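# Insert keyed shaft into loose gearbox bore until seated

## Task

Lower the shaft, thin end first and from above, into the gearbox bore until its shoulder rests on the bore's top rim. The close fit allows the thin-end key to enter only the keyway slot in the bore wall; both keys on the shaft are aligned. The gearbox is not fixed and must remain upright on its output flange. The shaft must stay seated without the robot's help, so release it and withdraw the hand at the end.

## Robot and tools

Robot: one six-joint arm whose base sits above the scene origin, possibly tilted, carrying a right five-finger hand. The simulation keeps running while you compose a reply, so the arm and fingers can still be moving between calls.

Frames. The scene frame has its origin on the table top under the arm base, +z up, and +y to the left when looking along +x. Results report the hand point in this frame: end_effector_position in metres, end_effector_quat_wxyz, plus linear (m/s) and angular (rad/s) velocities. The hand point sits 0.05 m in front of the palm, where the index pad meets the thumb tip in a pinch. Its own axes: +z along the straightened fingers (fingertips 0.06 to 0.07 m past it), +y out of the palm, +x across the palm toward the little finger. Across the palm the hand reaches 0.08 m on the little-finger side, and on the thumb side 0.02 m when the thumb is turned in front of the palm, otherwise up to 0.09 m. A wrist bracket on the little-finger side sticks out 0.03 m beyond the point along +y and 0.11 m across the palm; it can collide.

The row (used by execute_actions and move): 14 numbers, each from -1 to 1, in this order: dx, dy, dz, rx, ry, rz, little, ring, middle, index, thumb_bend, thumb_turn, force_limit, speed. The first six are an offset, not a pose: a displacement and rotation vector in the hand point's own axes, counted from the hand point pose shown in the most recent result (before any result has shown it, and for later calls within one reply, from where the arm is when the action starts). 1.0 equals 0.6 m or 180 degrees. All six zeros drive the arm back to that reference pose, so they do not mean hold still. The five finger numbers are absolute targets: for little, ring, middle, index and thumb_bend, +1 is straight and -1 fully curled; for thumb_turn, +1 is beside the palm and -1 in front of it, facing the fingers. A pinch is about index -0.22, thumb_bend -0.75, thumb_turn -0.57. force_limit sets the fingertip load at which a closing motor stops, from about 0 N at -1 up to 10 N at +1 (15 N for the two thumb motors). speed runs from almost zero at -1 to full at +1, where one full finger travel takes 0.6 s; close at -0.9 or slower for a gentle grip. Each step the commanded pose is clipped to within 100 mm and 16 degrees of the measured one, and arm commands lag about 0.17 s.

Tools.
- execute_actions: actions is a list holding one action, one wait, or nothing (an empty list only returns the state). An action is {"rows": [...], "steps": n}, with 1 to 15 rows and n up to 15 (default 15), each step 1/30 s; each row is counted from the same reference pose, and the last row repeats if rows run short. A wait is {"steps": n} with n up to 300, counted from the previous result including reply time. Optional pictures (boolean) controls camera images. A refused call moves nothing.
- move: target is one row; drives the hand point along a straight path toward that offset pose over 0.5 to 10 s (cut off at 10 s). speed is path top speed in m/s, 0.002 to 0.5 (default 0.25), with rotation capped at twice that in rad/s. stop_force (9 to 40 N, optional, not accepted in the first 0.2 s) ends the path when the wrist sensor feels that much extra push against the direction of travel for 2 steps; the arm then backs up 2 steps and holds. Use it only on non-turning moves, slowly, and omit it when moving away from something you press on. The path ignores obstacles, and the hand can lag, stray or overshoot speed.
- wait: seconds, 0 to 10; sends nothing new.
- zoom_image: camera (cam_high, cam_low or cam_wrist) and region [x0, y0, x1, y1] in image pixels, at most 504 by 504. Images are cam_high 896x504, cam_low 896x504, cam_wrist 504x504 (fisheye).
- show_instructions: no arguments; shows the reference image.
- finished_scene: scene, an integer 1 to 2, the current scene number; irreversible.

Reading results. The state line gives pose and velocities; "Hand target" is where the controller is now driving. "pose unreachable" and HELD mark steps that the clearance check altered or blocked. A move adds a "move:" line: done (settled near target), contact (stop_force triggered), held, off_target, moving or fault, plus limits such as paced (pose clipped) or held, and the distance to target. hand_measured, hand_stopped_by (moving, target, force, stalled, fault) and hand_load_n list six values in motor order; loads near zero mean the grip is lost. Wrist force and Wrist torque are in hand axes, noisy, offset by up to about 4 N, saturating near 50 N. Joint torques are drive outputs, not contact loads.

Cautions. The arm is stiff: commanding even slightly past a firm contact, or hitting fast, can trip a fault. An outside force of 150 N or a joint reaching its load limit (138 N m for the three large joints, 25.7 N m for the wrists, held weight included) stops the arm for 10 s. Holding loads heats motors; MOTOR HOT appears from 70 °C and 85 °C brakes the arm. Avoid drops, slips, slams and hard pushes, never knock anything off the table, keep the loose gearbox upright, and expect occasional brief nudges to loose objects.

Each tool is called after ">>>" in YAML: its name, and indented under it one key for each argument.

Reference images:

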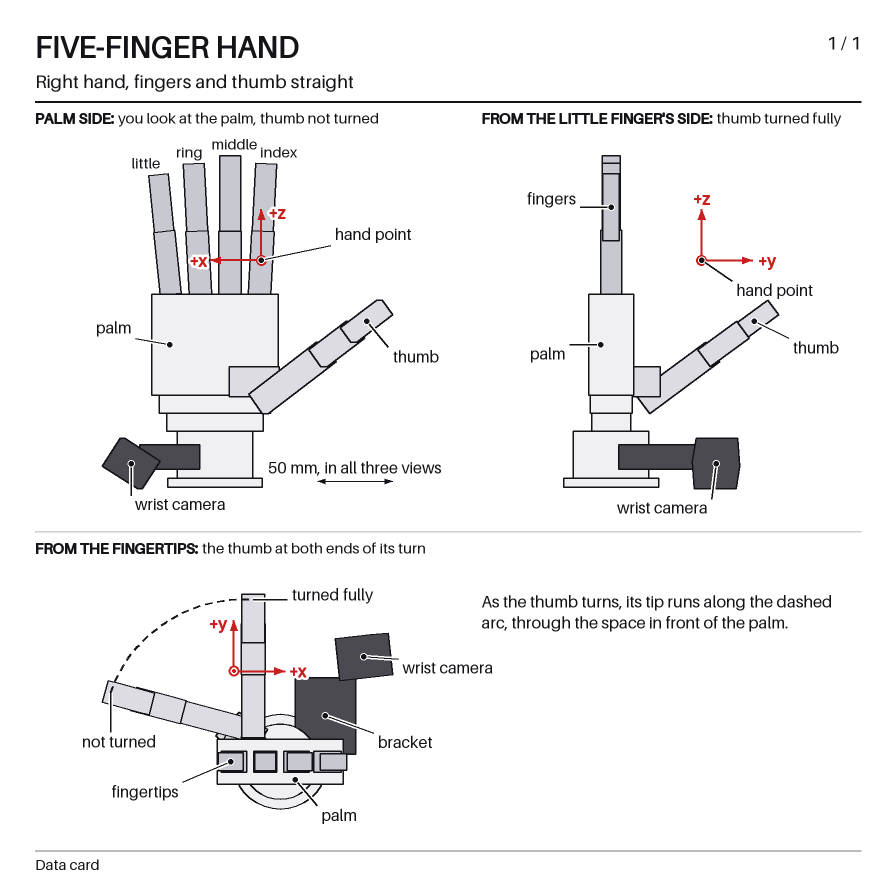

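## Session

>>> execute_actions:
  actions: []

Scene clock: 0.00 s of 12600.00 s.
end_effector_position=(-0.0459, +0.3581, +0.2410) hand_measured=(+1.000, +1.000, +1.000, +1.000, +1.000, +1.000) hand_load_n=(+0.0, +0.0, +0.0, +0.0, +0.0, +0.0) hand_stopped_by=(target, target, target, target, target, target) hand_force_limit=0.00 hand_speed=-0.80 end_effector_quat_wxyz=(+0.004, -0.033, +0.996, -0.085) end_effector_velocity=(+0.000, -0.000, +0.000) end_effector_angular_velocity=(+0.000, +0.000, -0.002)
Joint positions: [ 1.419 -1.433  1.875  1.278  1.613 -0.234]
Joint velocities: [-0.001 -0.001  0.     0.001 -0.     0.   ]
Joint torques (N m, as the arm reports them, + toward a larger angle): no reading
Motor temperatures (°C, as the motors report them): [25 24 25 36 28 31]
Wrist force (N, on the end effector, along its own x y z axes, offset not removed): no reading
Wrist torque (N m, same axes, about the end effector's origin, offset not removed): no reading
Hand target: -0.046, +0.358, +0.241; +0.004, -0.033, +0.996, -0.085

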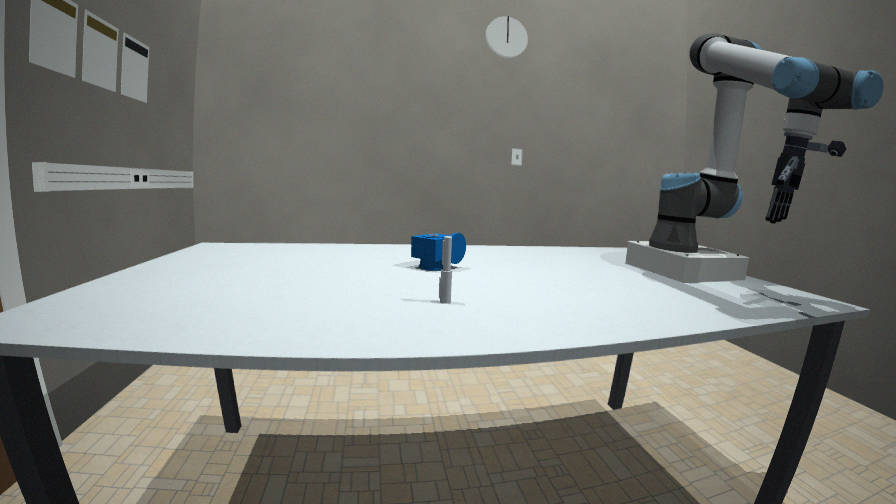

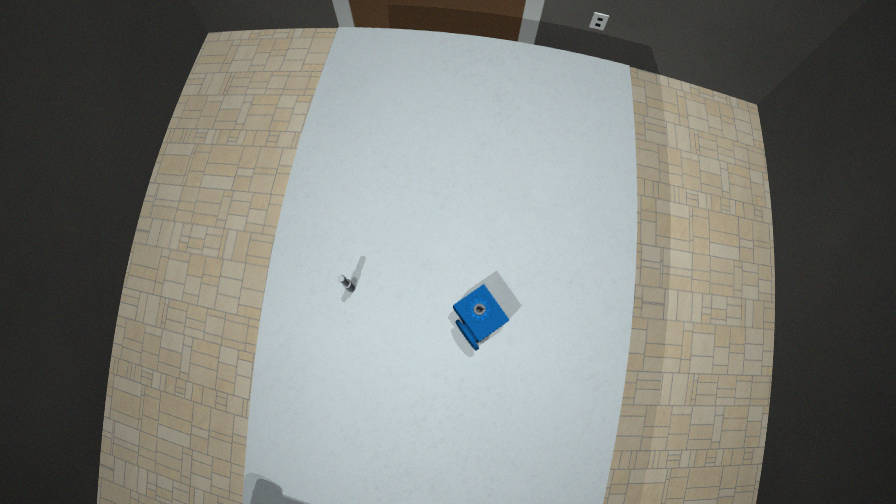

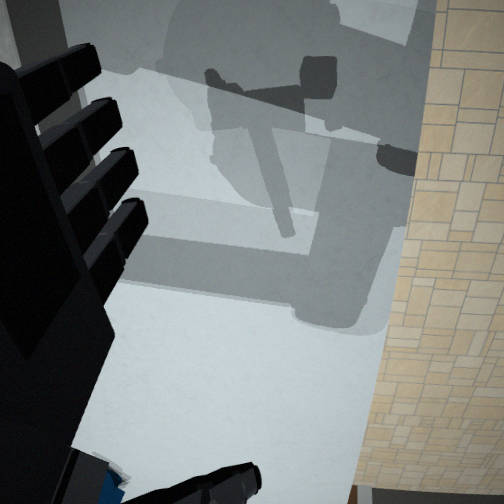

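>>> zoom_image:
  camera: "cam_high"
  region: [380, 220, 500, 310]

>>> zoom_image:
  camera: "cam_low"
  region: [430, 260, 530, 360]

>>> zoom_image:
  camera: "cam_low"
  region: [320, 250, 380, 310]

Region (380, 220, 500, 310) of cam_high's 896x504 image, scaled by 4.200, with more detail than that image has; it fills the top 378 rows of this view, and the rest is white.

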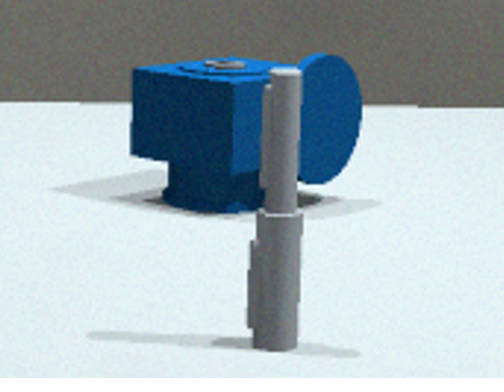

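Region (430, 260, 530, 360) of cam_low's 896x504 image, scaled by 5.040, with more detail than that image has.

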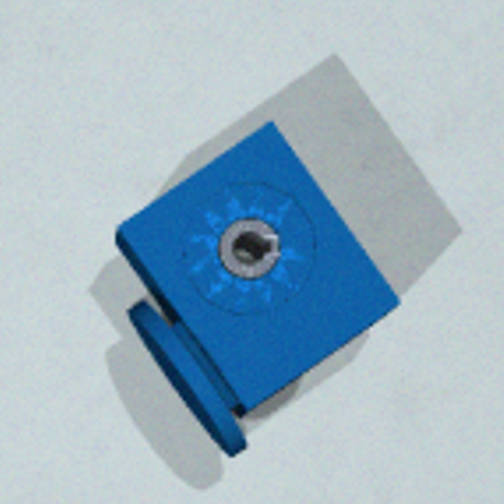

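Region (320, 250, 380, 310) of cam_low's 896x504 image, scaled by 8.400, with more detail than that image has.

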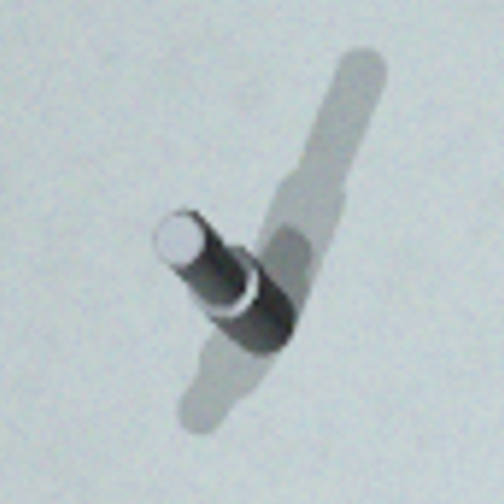

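>>> move:
  target: [0,0.33,-0.17,-0.555,0,0,1,1,1,1,1,-1,0,0.5]
  speed: 0.4

>>> move:
  target: [-1,0,-0.3,0,-0.45,0,1,1,1,1,1,-1,0,0.5]
  speed: 0.4

Scene clock: 84.93 s of 12600.00 s.
end_effector_position=(-0.0604, +0.5696, +0.3082) hand_measured=(+1.000, +1.000, +1.000, +1.000, +1.000, -1.000) hand_load_n=(+0.0, +0.0, +0.0, +0.0, +0.0, +0.0) hand_stopped_by=(target, target, target, target, target, target) hand_force_limit=0.00 hand_speed=0.50 end_effector_quat_wxyz=(-0.024, -0.024, +0.706, +0.707) end_effector_velocity=(+0.001, +0.002, +0.001) end_effector_angular_velocity=(+0.017, -0.000, -0.005)
Joint positions: [ 1.4   -1.46   2.351 -0.907  1.312  0.   ]
Joint velocities: [ 0.002  0.013 -0.001 -0.03   0.007  0.003]
Joint torques (N m, as the arm reports them, + toward a larger angle): [  5.01 -13.42  -6.72  -3.66   2.06   1.64]
Motor temperatures (°C, as the motors report them): [25 24 25 36 28 31]
Wrist force (N, on the end effector, along its own x y z axes, offset not removed): [-4.4 -0.5 0.5]
Wrist torque (N m, same axes, about the end effector's origin, offset not removed): [-0.23 0.68 -0.49]
Hand target: -0.060, +0.570, +0.308; -0.024, -0.024, +0.706, +0.708
Off the commanded pose: 0.001 m, 0 deg.
After step 90, 78.93 s passed at rest.
move: done

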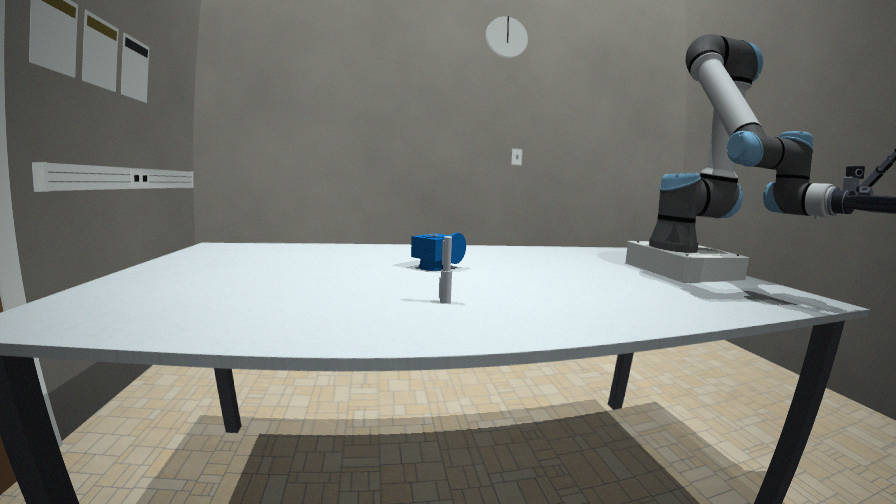

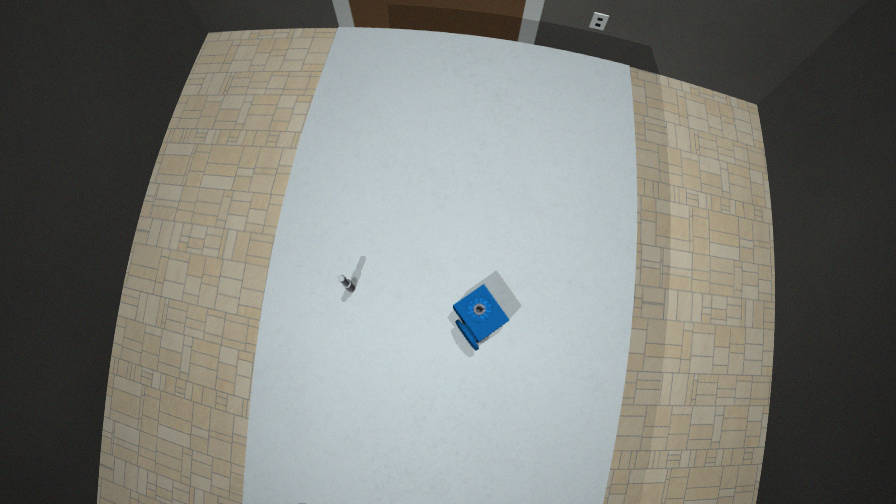

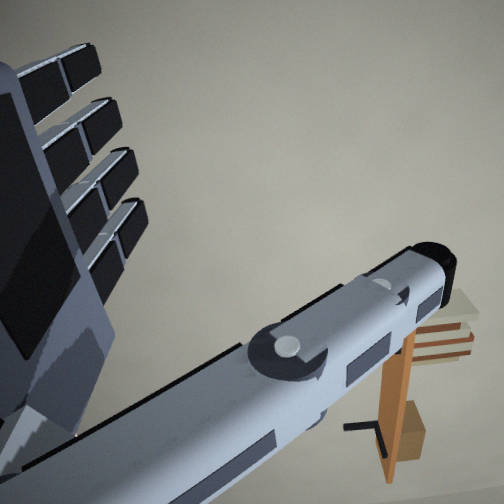

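Scene clock: 87.53 s of 12600.00 s.
end_effector_position=(+0.5502, +0.4301, +0.3095) hand_measured=(+1.000, +1.000, +1.000, +1.000, +1.000, -1.000) hand_load_n=(+0.0, +0.0, +0.0, +0.0, +0.0, +0.0) hand_stopped_by=(target, target, target, target, target, target) hand_force_limit=0.00 hand_speed=0.50 end_effector_quat_wxyz=(+0.442, +0.440, +0.552, +0.554) end_effector_velocity=(+0.004, -0.000, +0.000) end_effector_angular_velocity=(+0.001, +0.001, -0.007)
Joint positions: [ 0.681 -1.111  1.838 -0.739  2.007  0.01 ]
Joint velocities: [-0.002  0.006 -0.011  0.006  0.006  0.001]
Joint torques (N m, as the arm reports them, + toward a larger angle): [ -8.85 -30.26 -24.73   0.71   2.16   1.59]
Motor temperatures (°C, as the motors report them): [25 24 25 36 28 31]
Wrist force (N, on the end effector, along its own x y z axes, offset not removed): [-2.3 0.0 -3.3]
Wrist torque (N m, same axes, about the end effector's origin, offset not removed): [0.15 0.58 -0.22]
Hand target: +0.551, +0.430, +0.310; +0.442, +0.440, +0.552, +0.554
Off the commanded pose: 0.001 m, 0 deg.
move: done

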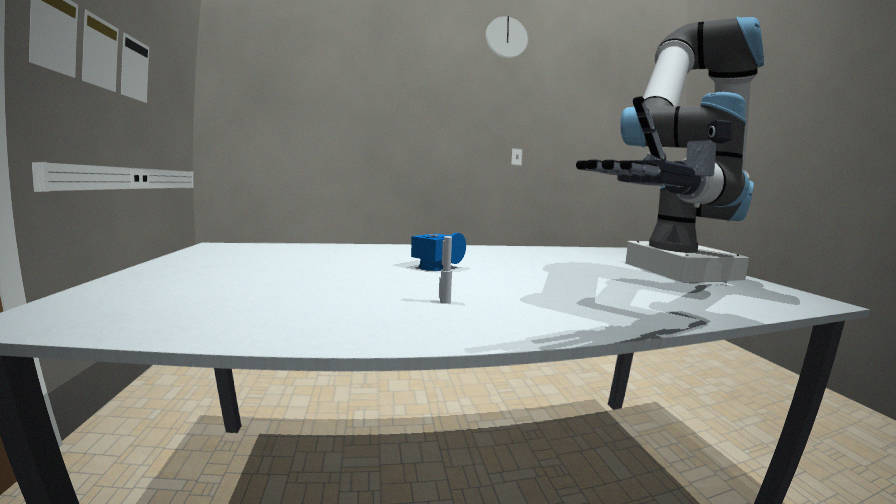

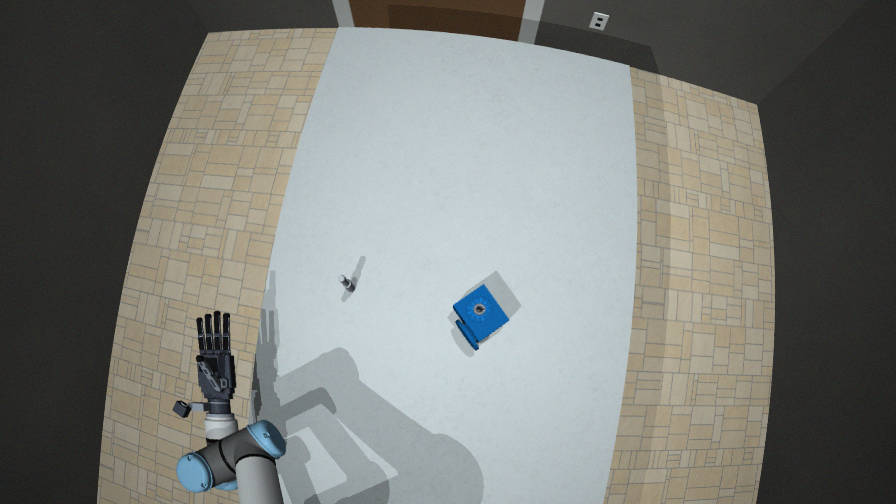

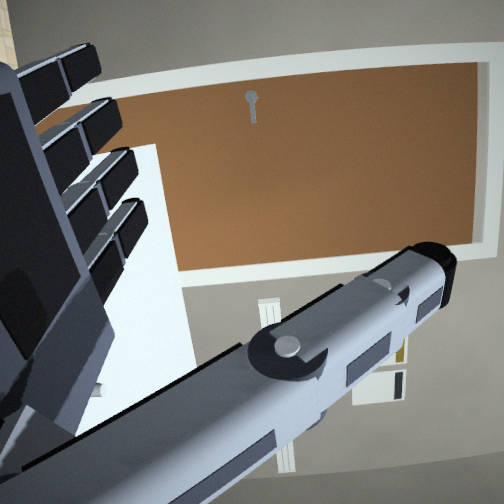

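>>> move:
  target: [0,-0.25,0,0,0,0.5,1,1,1,1,1,-1,0,0.5]
  speed: 0.4

>>> move:
  target: [-0.167,0.17,0.09,-0.238,0,0,1,1,1,1,1,-1,0,0.5]
  speed: 0.25

Scene clock: 99.40 s of 12600.00 s.
end_effector_position=(+0.5507, +0.4301, +0.1595) hand_measured=(+1.000, +1.000, +1.000, +1.000, +1.000, -1.000) hand_load_n=(+0.0, +0.0, +0.0, +0.0, +0.0, +0.0) hand_stopped_by=(target, target, target, target, target, target) hand_force_limit=0.00 hand_speed=0.50 end_effector_quat_wxyz=(-0.079, +0.701, +0.080, +0.704) end_effector_velocity=(+0.000, -0.000, -0.001) end_effector_angular_velocity=(+0.016, +0.005, -0.001)
Joint positions: [ 0.736 -0.974  1.807 -0.845  2.061  1.577]
Joint velocities: [-0.001 -0.001  0.001  0.001 -0.001  0.017]
Joint torques (N m, as the arm reports them, + toward a larger angle): [ -8.54 -50.55  -7.6    0.67  -2.74   1.32]
Motor temperatures (°C, as the motors report them): [25 24 25 36 28 31]
Wrist force (N, on the end effector, along its own x y z axes, offset not removed): [-1.0 -0.3 -1.0]
Wrist torque (N m, same axes, about the end effector's origin, offset not removed): [0.21 0.34 -0.03]
Hand target: +0.551, +0.430, +0.159; -0.080, +0.701, +0.079, +0.704
Off the commanded pose: 0.000 m, 0 deg.
After step 90, 6.23 s passed at rest.
move: done

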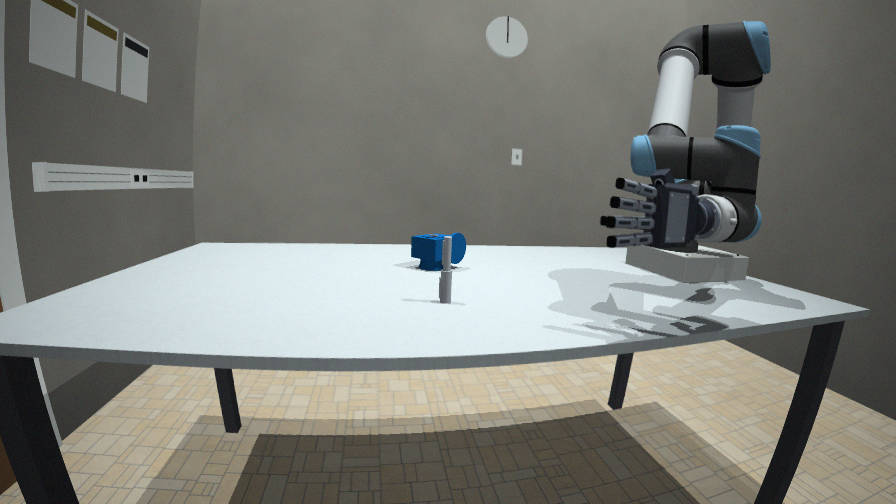

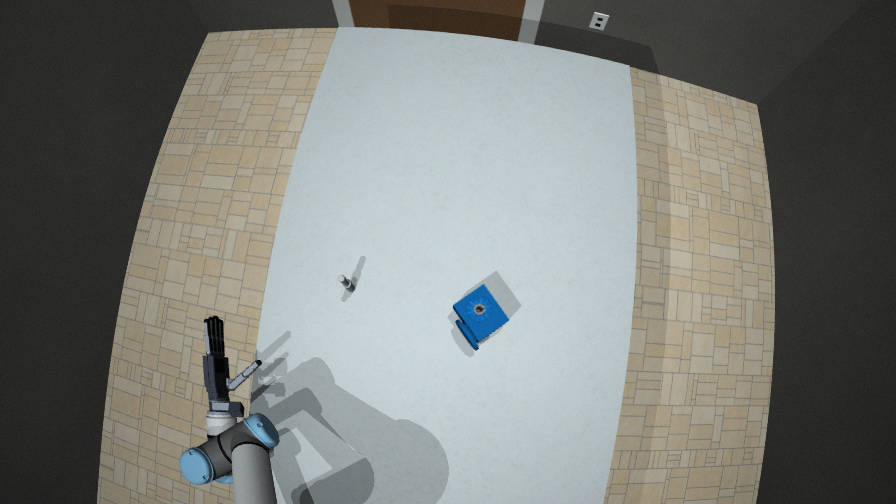

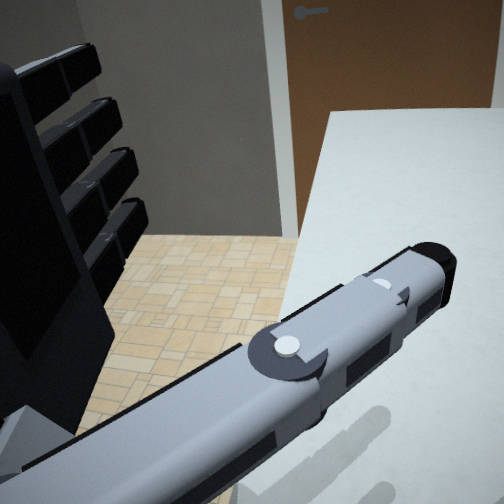

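Scene clock: 101.20 s of 12600.00 s.
end_effector_position=(+0.5640, +0.4139, +0.1408) hand_measured=(+1.000, +1.000, +1.000, +1.000, +1.000, -1.000) hand_load_n=(+0.0, +0.0, +0.0, +0.0, +0.0, +0.0) hand_stopped_by=(target, target, target, target, target, target) hand_force_limit=0.00 hand_speed=0.50 end_effector_quat_wxyz=(-0.032, +0.704, +0.032, +0.708) end_effector_velocity=(+0.001, -0.001, -0.000) end_effector_angular_velocity=(+0.001, -0.001, -0.002)
Joint positions: [ 0.742 -0.901  1.734 -0.845  2.201  1.578]
Joint velocities: [-0.001  0.     0.    -0.001  0.     0.   ]
Joint torques (N m, as the arm reports them, + toward a larger angle): [ -8.71 -53.25  -7.69  -3.31  -2.76  -0.13]
Motor temperatures (°C, as the motors report them): [25 24 25 36 28 31]
Wrist force (N, on the end effector, along its own x y z axes, offset not removed): [-1.9 1.4 0.0]
Wrist torque (N m, same axes, about the end effector's origin, offset not removed): [0.17 0.34 -0.12]
Hand target: +0.564, +0.414, +0.141; -0.032, +0.704, +0.032, +0.708
Off the commanded pose: 0.125 m, 35 deg; position and orientation clipped at the last step of the last action.
move: held; limits=paced,held; held on 39 of 54 steps, including the last
pose unreachable: on one or more control steps of this call an arm could not follow its commanded pose, so it was not sent that pose on those steps. On the call's last step it was still not sent that pose. It may still have moved: this result reports where it is.
cause: the commanded pose would bring two parts of the arm too close to each other (joints 4 (wrist 1) to 6 (wrist 3) lie between them).

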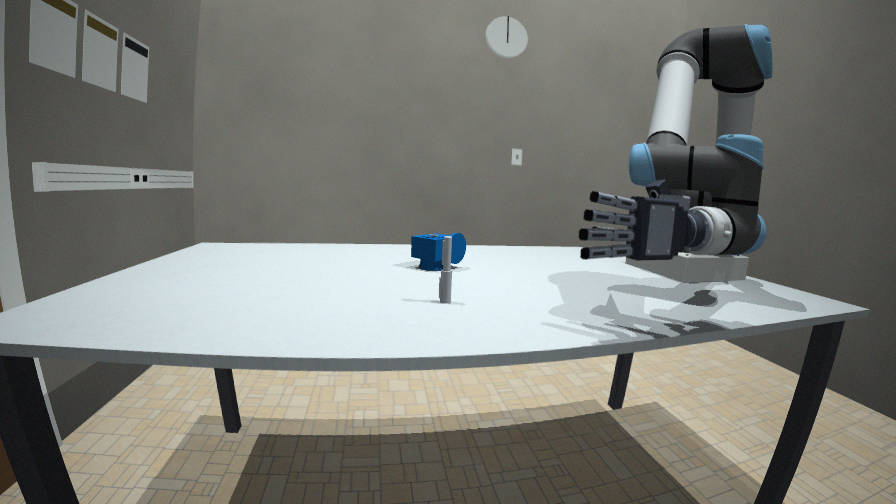

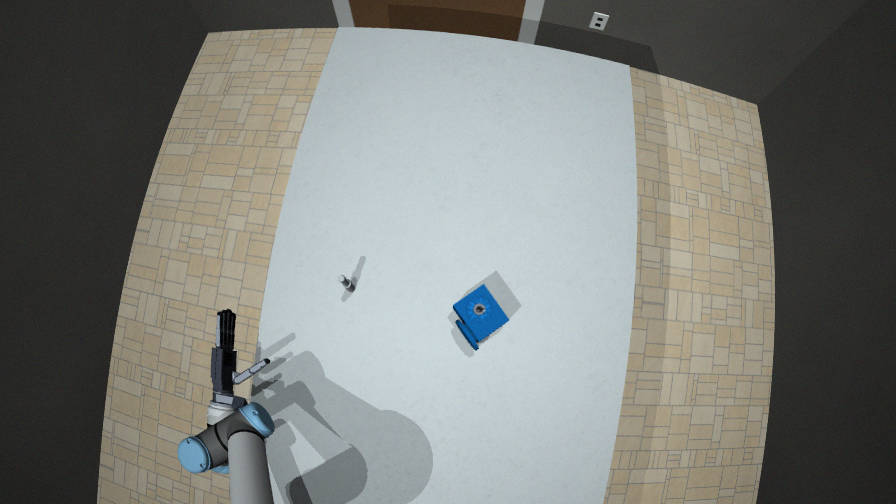

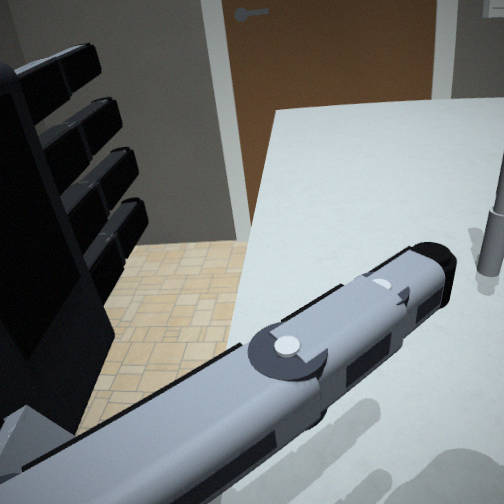

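>>> move:
  target: [-0.15,0.25,0.105,-0.057,0,0,1,1,1,1,1,-1,0,0.5]
  speed: 0.25

>>> zoom_image:
  camera: "cam_low"
  region: [270, 250, 390, 370]

Scene clock: 117.50 s of 12600.00 s.
end_effector_position=(+0.6407, +0.2699, +0.0518) hand_measured=(+1.000, +1.000, +1.000, +1.000, +1.000, -1.000) hand_load_n=(+0.0, +0.0, +0.0, +0.0, +0.0, +0.0) hand_stopped_by=(target, target, target, target, target, target) hand_force_limit=0.00 hand_speed=0.50 end_effector_quat_wxyz=(+0.031, +0.704, -0.031, +0.709) end_effector_velocity=(+0.001, -0.002, -0.002) end_effector_angular_velocity=(-0.000, +0.001, -0.002)
Joint positions: [ 0.492 -0.749  1.783 -1.043  2.13   1.581]
Joint velocities: [-0.004  0.005 -0.002 -0.002 -0.001  0.   ]
Joint torques (N m, as the arm reports them, + toward a larger angle): [ -8.32 -39.16 -18.91  -3.18  -2.86  -1.61]
Motor temperatures (°C, as the motors report them): [25 24 25 36 28 31]
Wrist force (N, on the end effector, along its own x y z axes, offset not removed): [-1.7 -0.8 0.6]
Wrist torque (N m, same axes, about the end effector's origin, offset not removed): [-0.23 0.40 -0.10]
Hand target: +0.641, +0.270, +0.052; +0.031, +0.704, -0.031, +0.709
Off the commanded pose: 0.001 m, 0 deg.
After step 90, 11.33 s passed at rest.
move: done; limits=paced

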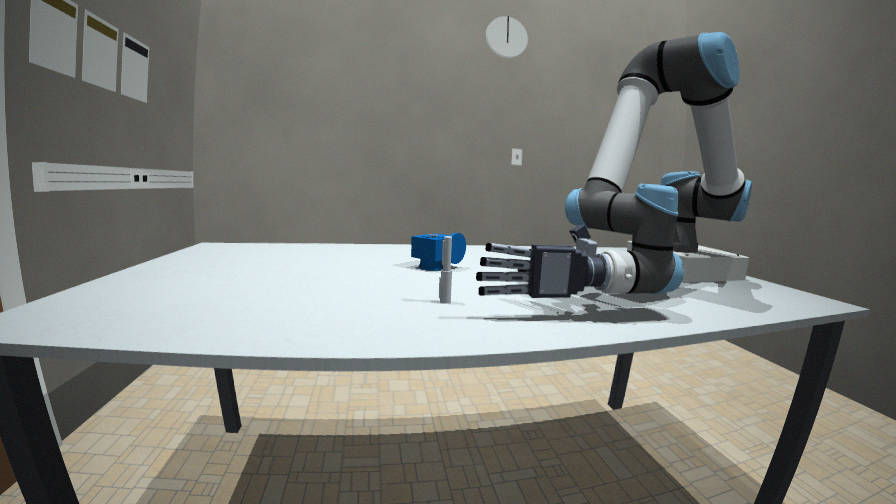

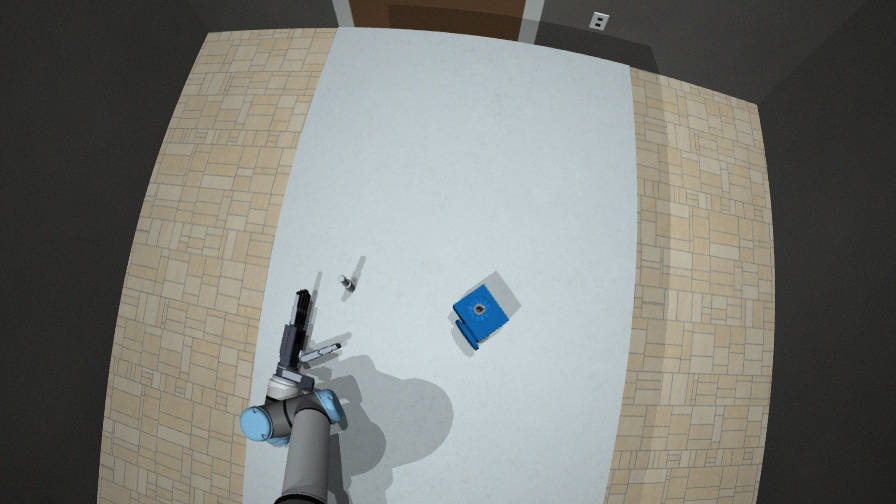

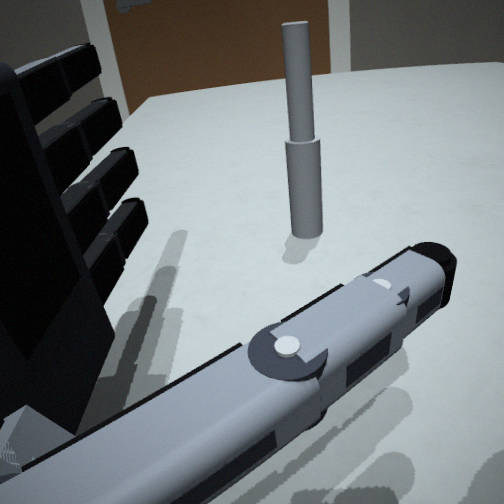

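Region (270, 250, 390, 370) of cam_low's 896x504 image, scaled by 4.200, with more detail than that image has.

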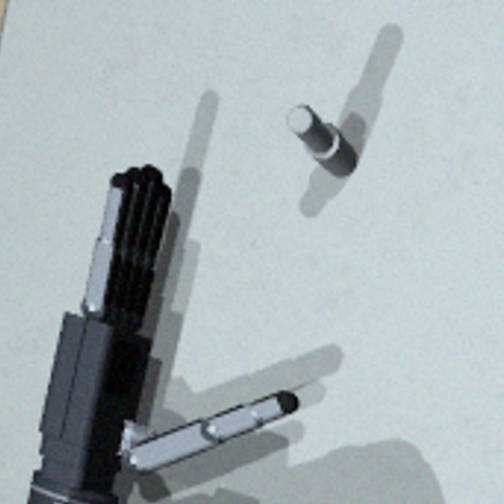

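>>> move:
  target: [-0.035,0.03,0,0,0,0,1,1,0,0,-0.6,-1,0,0.8]

>>> zoom_image:
  camera: "cam_low"
  region: [270, 250, 390, 370]

>>> zoom_image:
  camera: "cam_high"
  region: [420, 220, 700, 330]

Scene clock: 127.37 s of 12600.00 s.
end_effector_position=(+0.6392, +0.2519, +0.0309) hand_measured=(+1.000, +1.000, +0.000, +0.000, -0.600, -1.000) hand_load_n=(+0.0, +0.0, +0.0, +0.0, +0.0, +0.0) hand_stopped_by=(target, target, target, target, target, target) hand_force_limit=0.00 hand_speed=0.80 end_effector_quat_wxyz=(+0.031, +0.704, -0.031, +0.709) end_effector_velocity=(+0.000, -0.001, -0.001) end_effector_angular_velocity=(-0.001, +0.001, -0.001)
Joint positions: [ 0.462 -0.719  1.816 -1.105  2.1    1.581]
Joint velocities: [-0.001  0.001  0.001 -0.001 -0.001 -0.001]
Joint torques (N m, as the arm reports them, + toward a larger angle): [ -9.26 -38.62  -3.94  -3.37  -2.76  -1.49]
Motor temperatures (°C, as the motors report them): [25 24 25 36 28 31]
Wrist force (N, on the end effector, along its own x y z axes, offset not removed): [-1.0 2.1 -2.0]
Wrist torque (N m, same axes, about the end effector's origin, offset not removed): [0.48 0.25 -0.08]
Hand target: +0.639, +0.252, +0.031; +0.031, +0.704, -0.031, +0.709
Off the commanded pose: 0.000 m, 0 deg.
After step 90, 5.73 s passed at rest.
move: done

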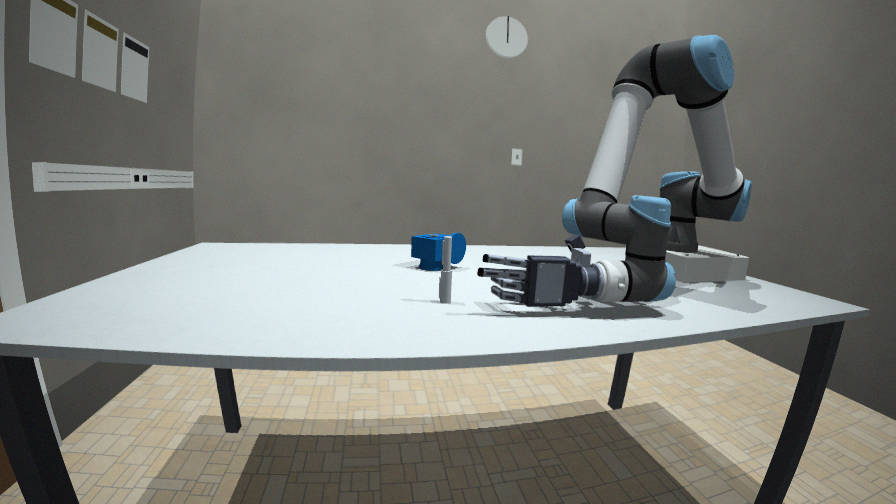

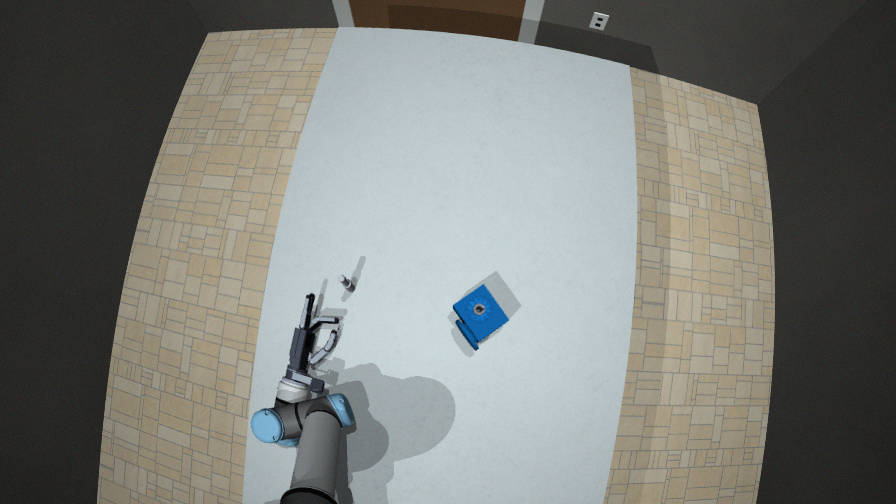

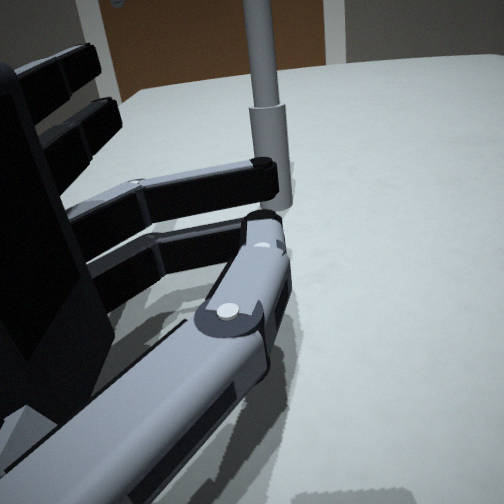

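Region (270, 250, 390, 370) of cam_low's 896x504 image, scaled by 4.200, with more detail than that image has.

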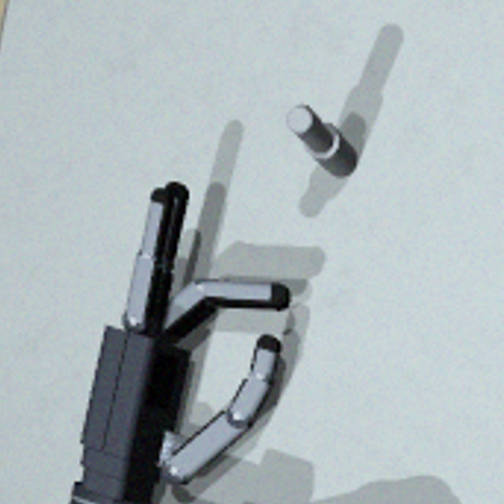

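Region (420, 220, 700, 330) of cam_high's 896x504 image, scaled by 1.800, with more detail than that image has; it fills the top 198 rows of this view, and the rest is white.

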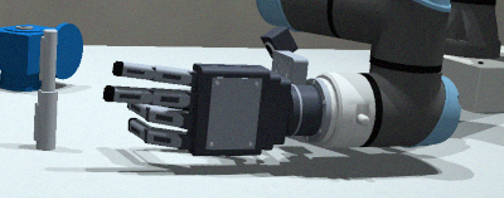

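>>> move:
  target: [-0.003,0.030,0.116,-0.05,0,0,1,1,1,1,-0.2,-1,0,1]
  speed: 0.1

>>> zoom_image:
  camera: "cam_low"
  region: [300, 250, 390, 340]

Scene clock: 141.53 s of 12600.00 s.
end_effector_position=(+0.7066, +0.2279, +0.0294) hand_measured=(+1.000, +1.000, +1.000, +1.000, -0.200, -1.000) hand_load_n=(+0.0, +0.0, +0.0, +0.0, +0.0, +0.0) hand_stopped_by=(target, target, target, target, target, target) hand_force_limit=0.00 hand_speed=1.00 end_effector_quat_wxyz=(+0.086, +0.699, -0.086, +0.704) end_effector_velocity=(+0.002, -0.000, -0.001) end_effector_angular_velocity=(+0.000, +0.002, -0.006)
Joint positions: [ 0.421 -0.623  1.568 -0.953  2.215  1.582]
Joint velocities: [-0.     0.005 -0.012  0.009  0.006  0.001]
Joint torques (N m, as the arm reports them, + toward a larger angle): [ -8.6  -44.54 -20.49   0.87   2.23   1.44]
Motor temperatures (°C, as the motors report them): [25 24 25 36 28 31]
Wrist force (N, on the end effector, along its own x y z axes, offset not removed): [-1.3 1.9 0.1]
Wrist torque (N m, same axes, about the end effector's origin, offset not removed): [0.32 0.31 -0.06]
Hand target: +0.707, +0.228, +0.029; +0.086, +0.699, -0.086, +0.704
Off the commanded pose: 0.000 m, 0 deg.
After step 90, 9.83 s passed at rest.
move: done

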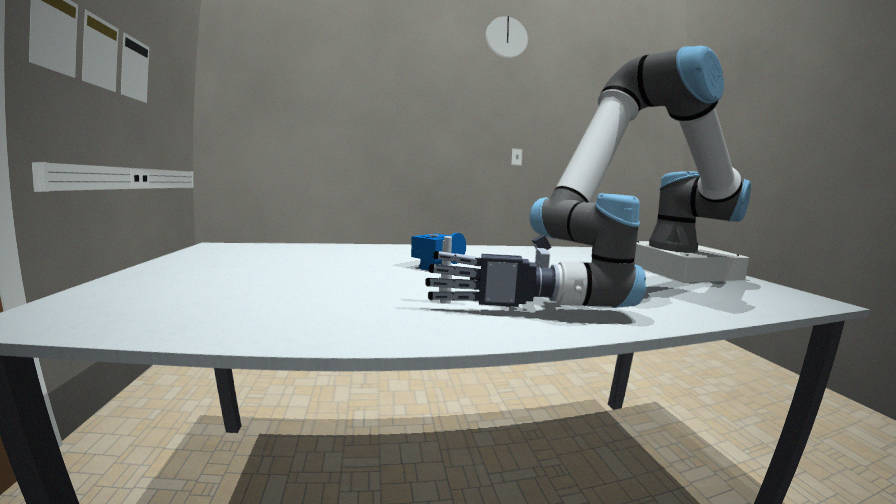

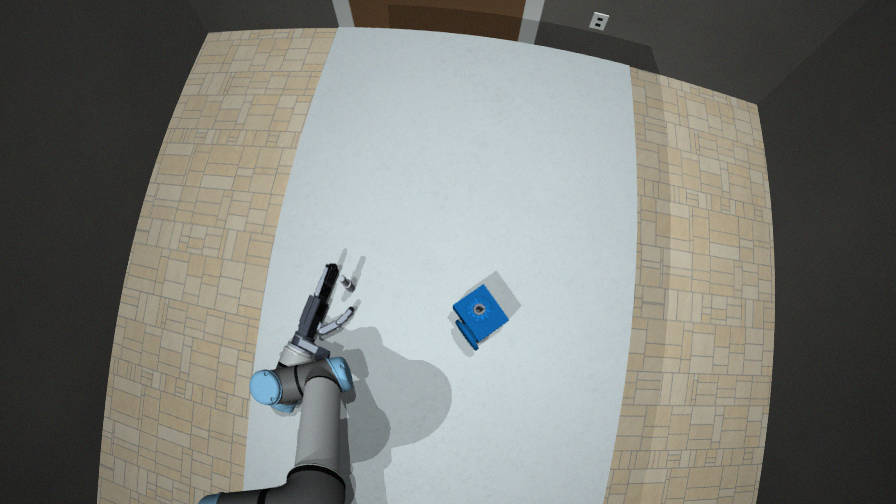

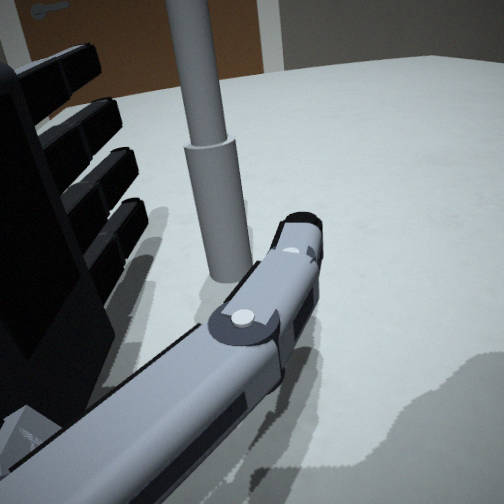

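Region (300, 250, 390, 340) of cam_low's 896x504 image, scaled by 5.600, with more detail than that image has.

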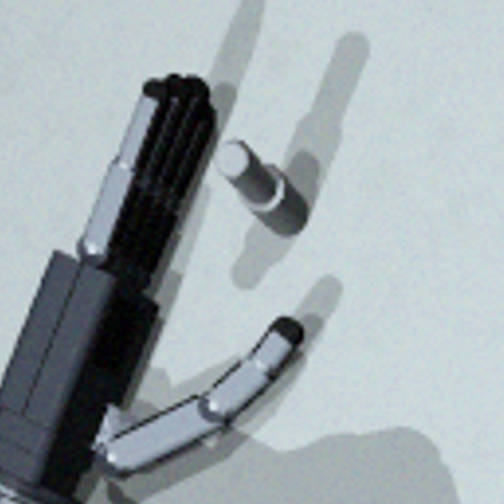

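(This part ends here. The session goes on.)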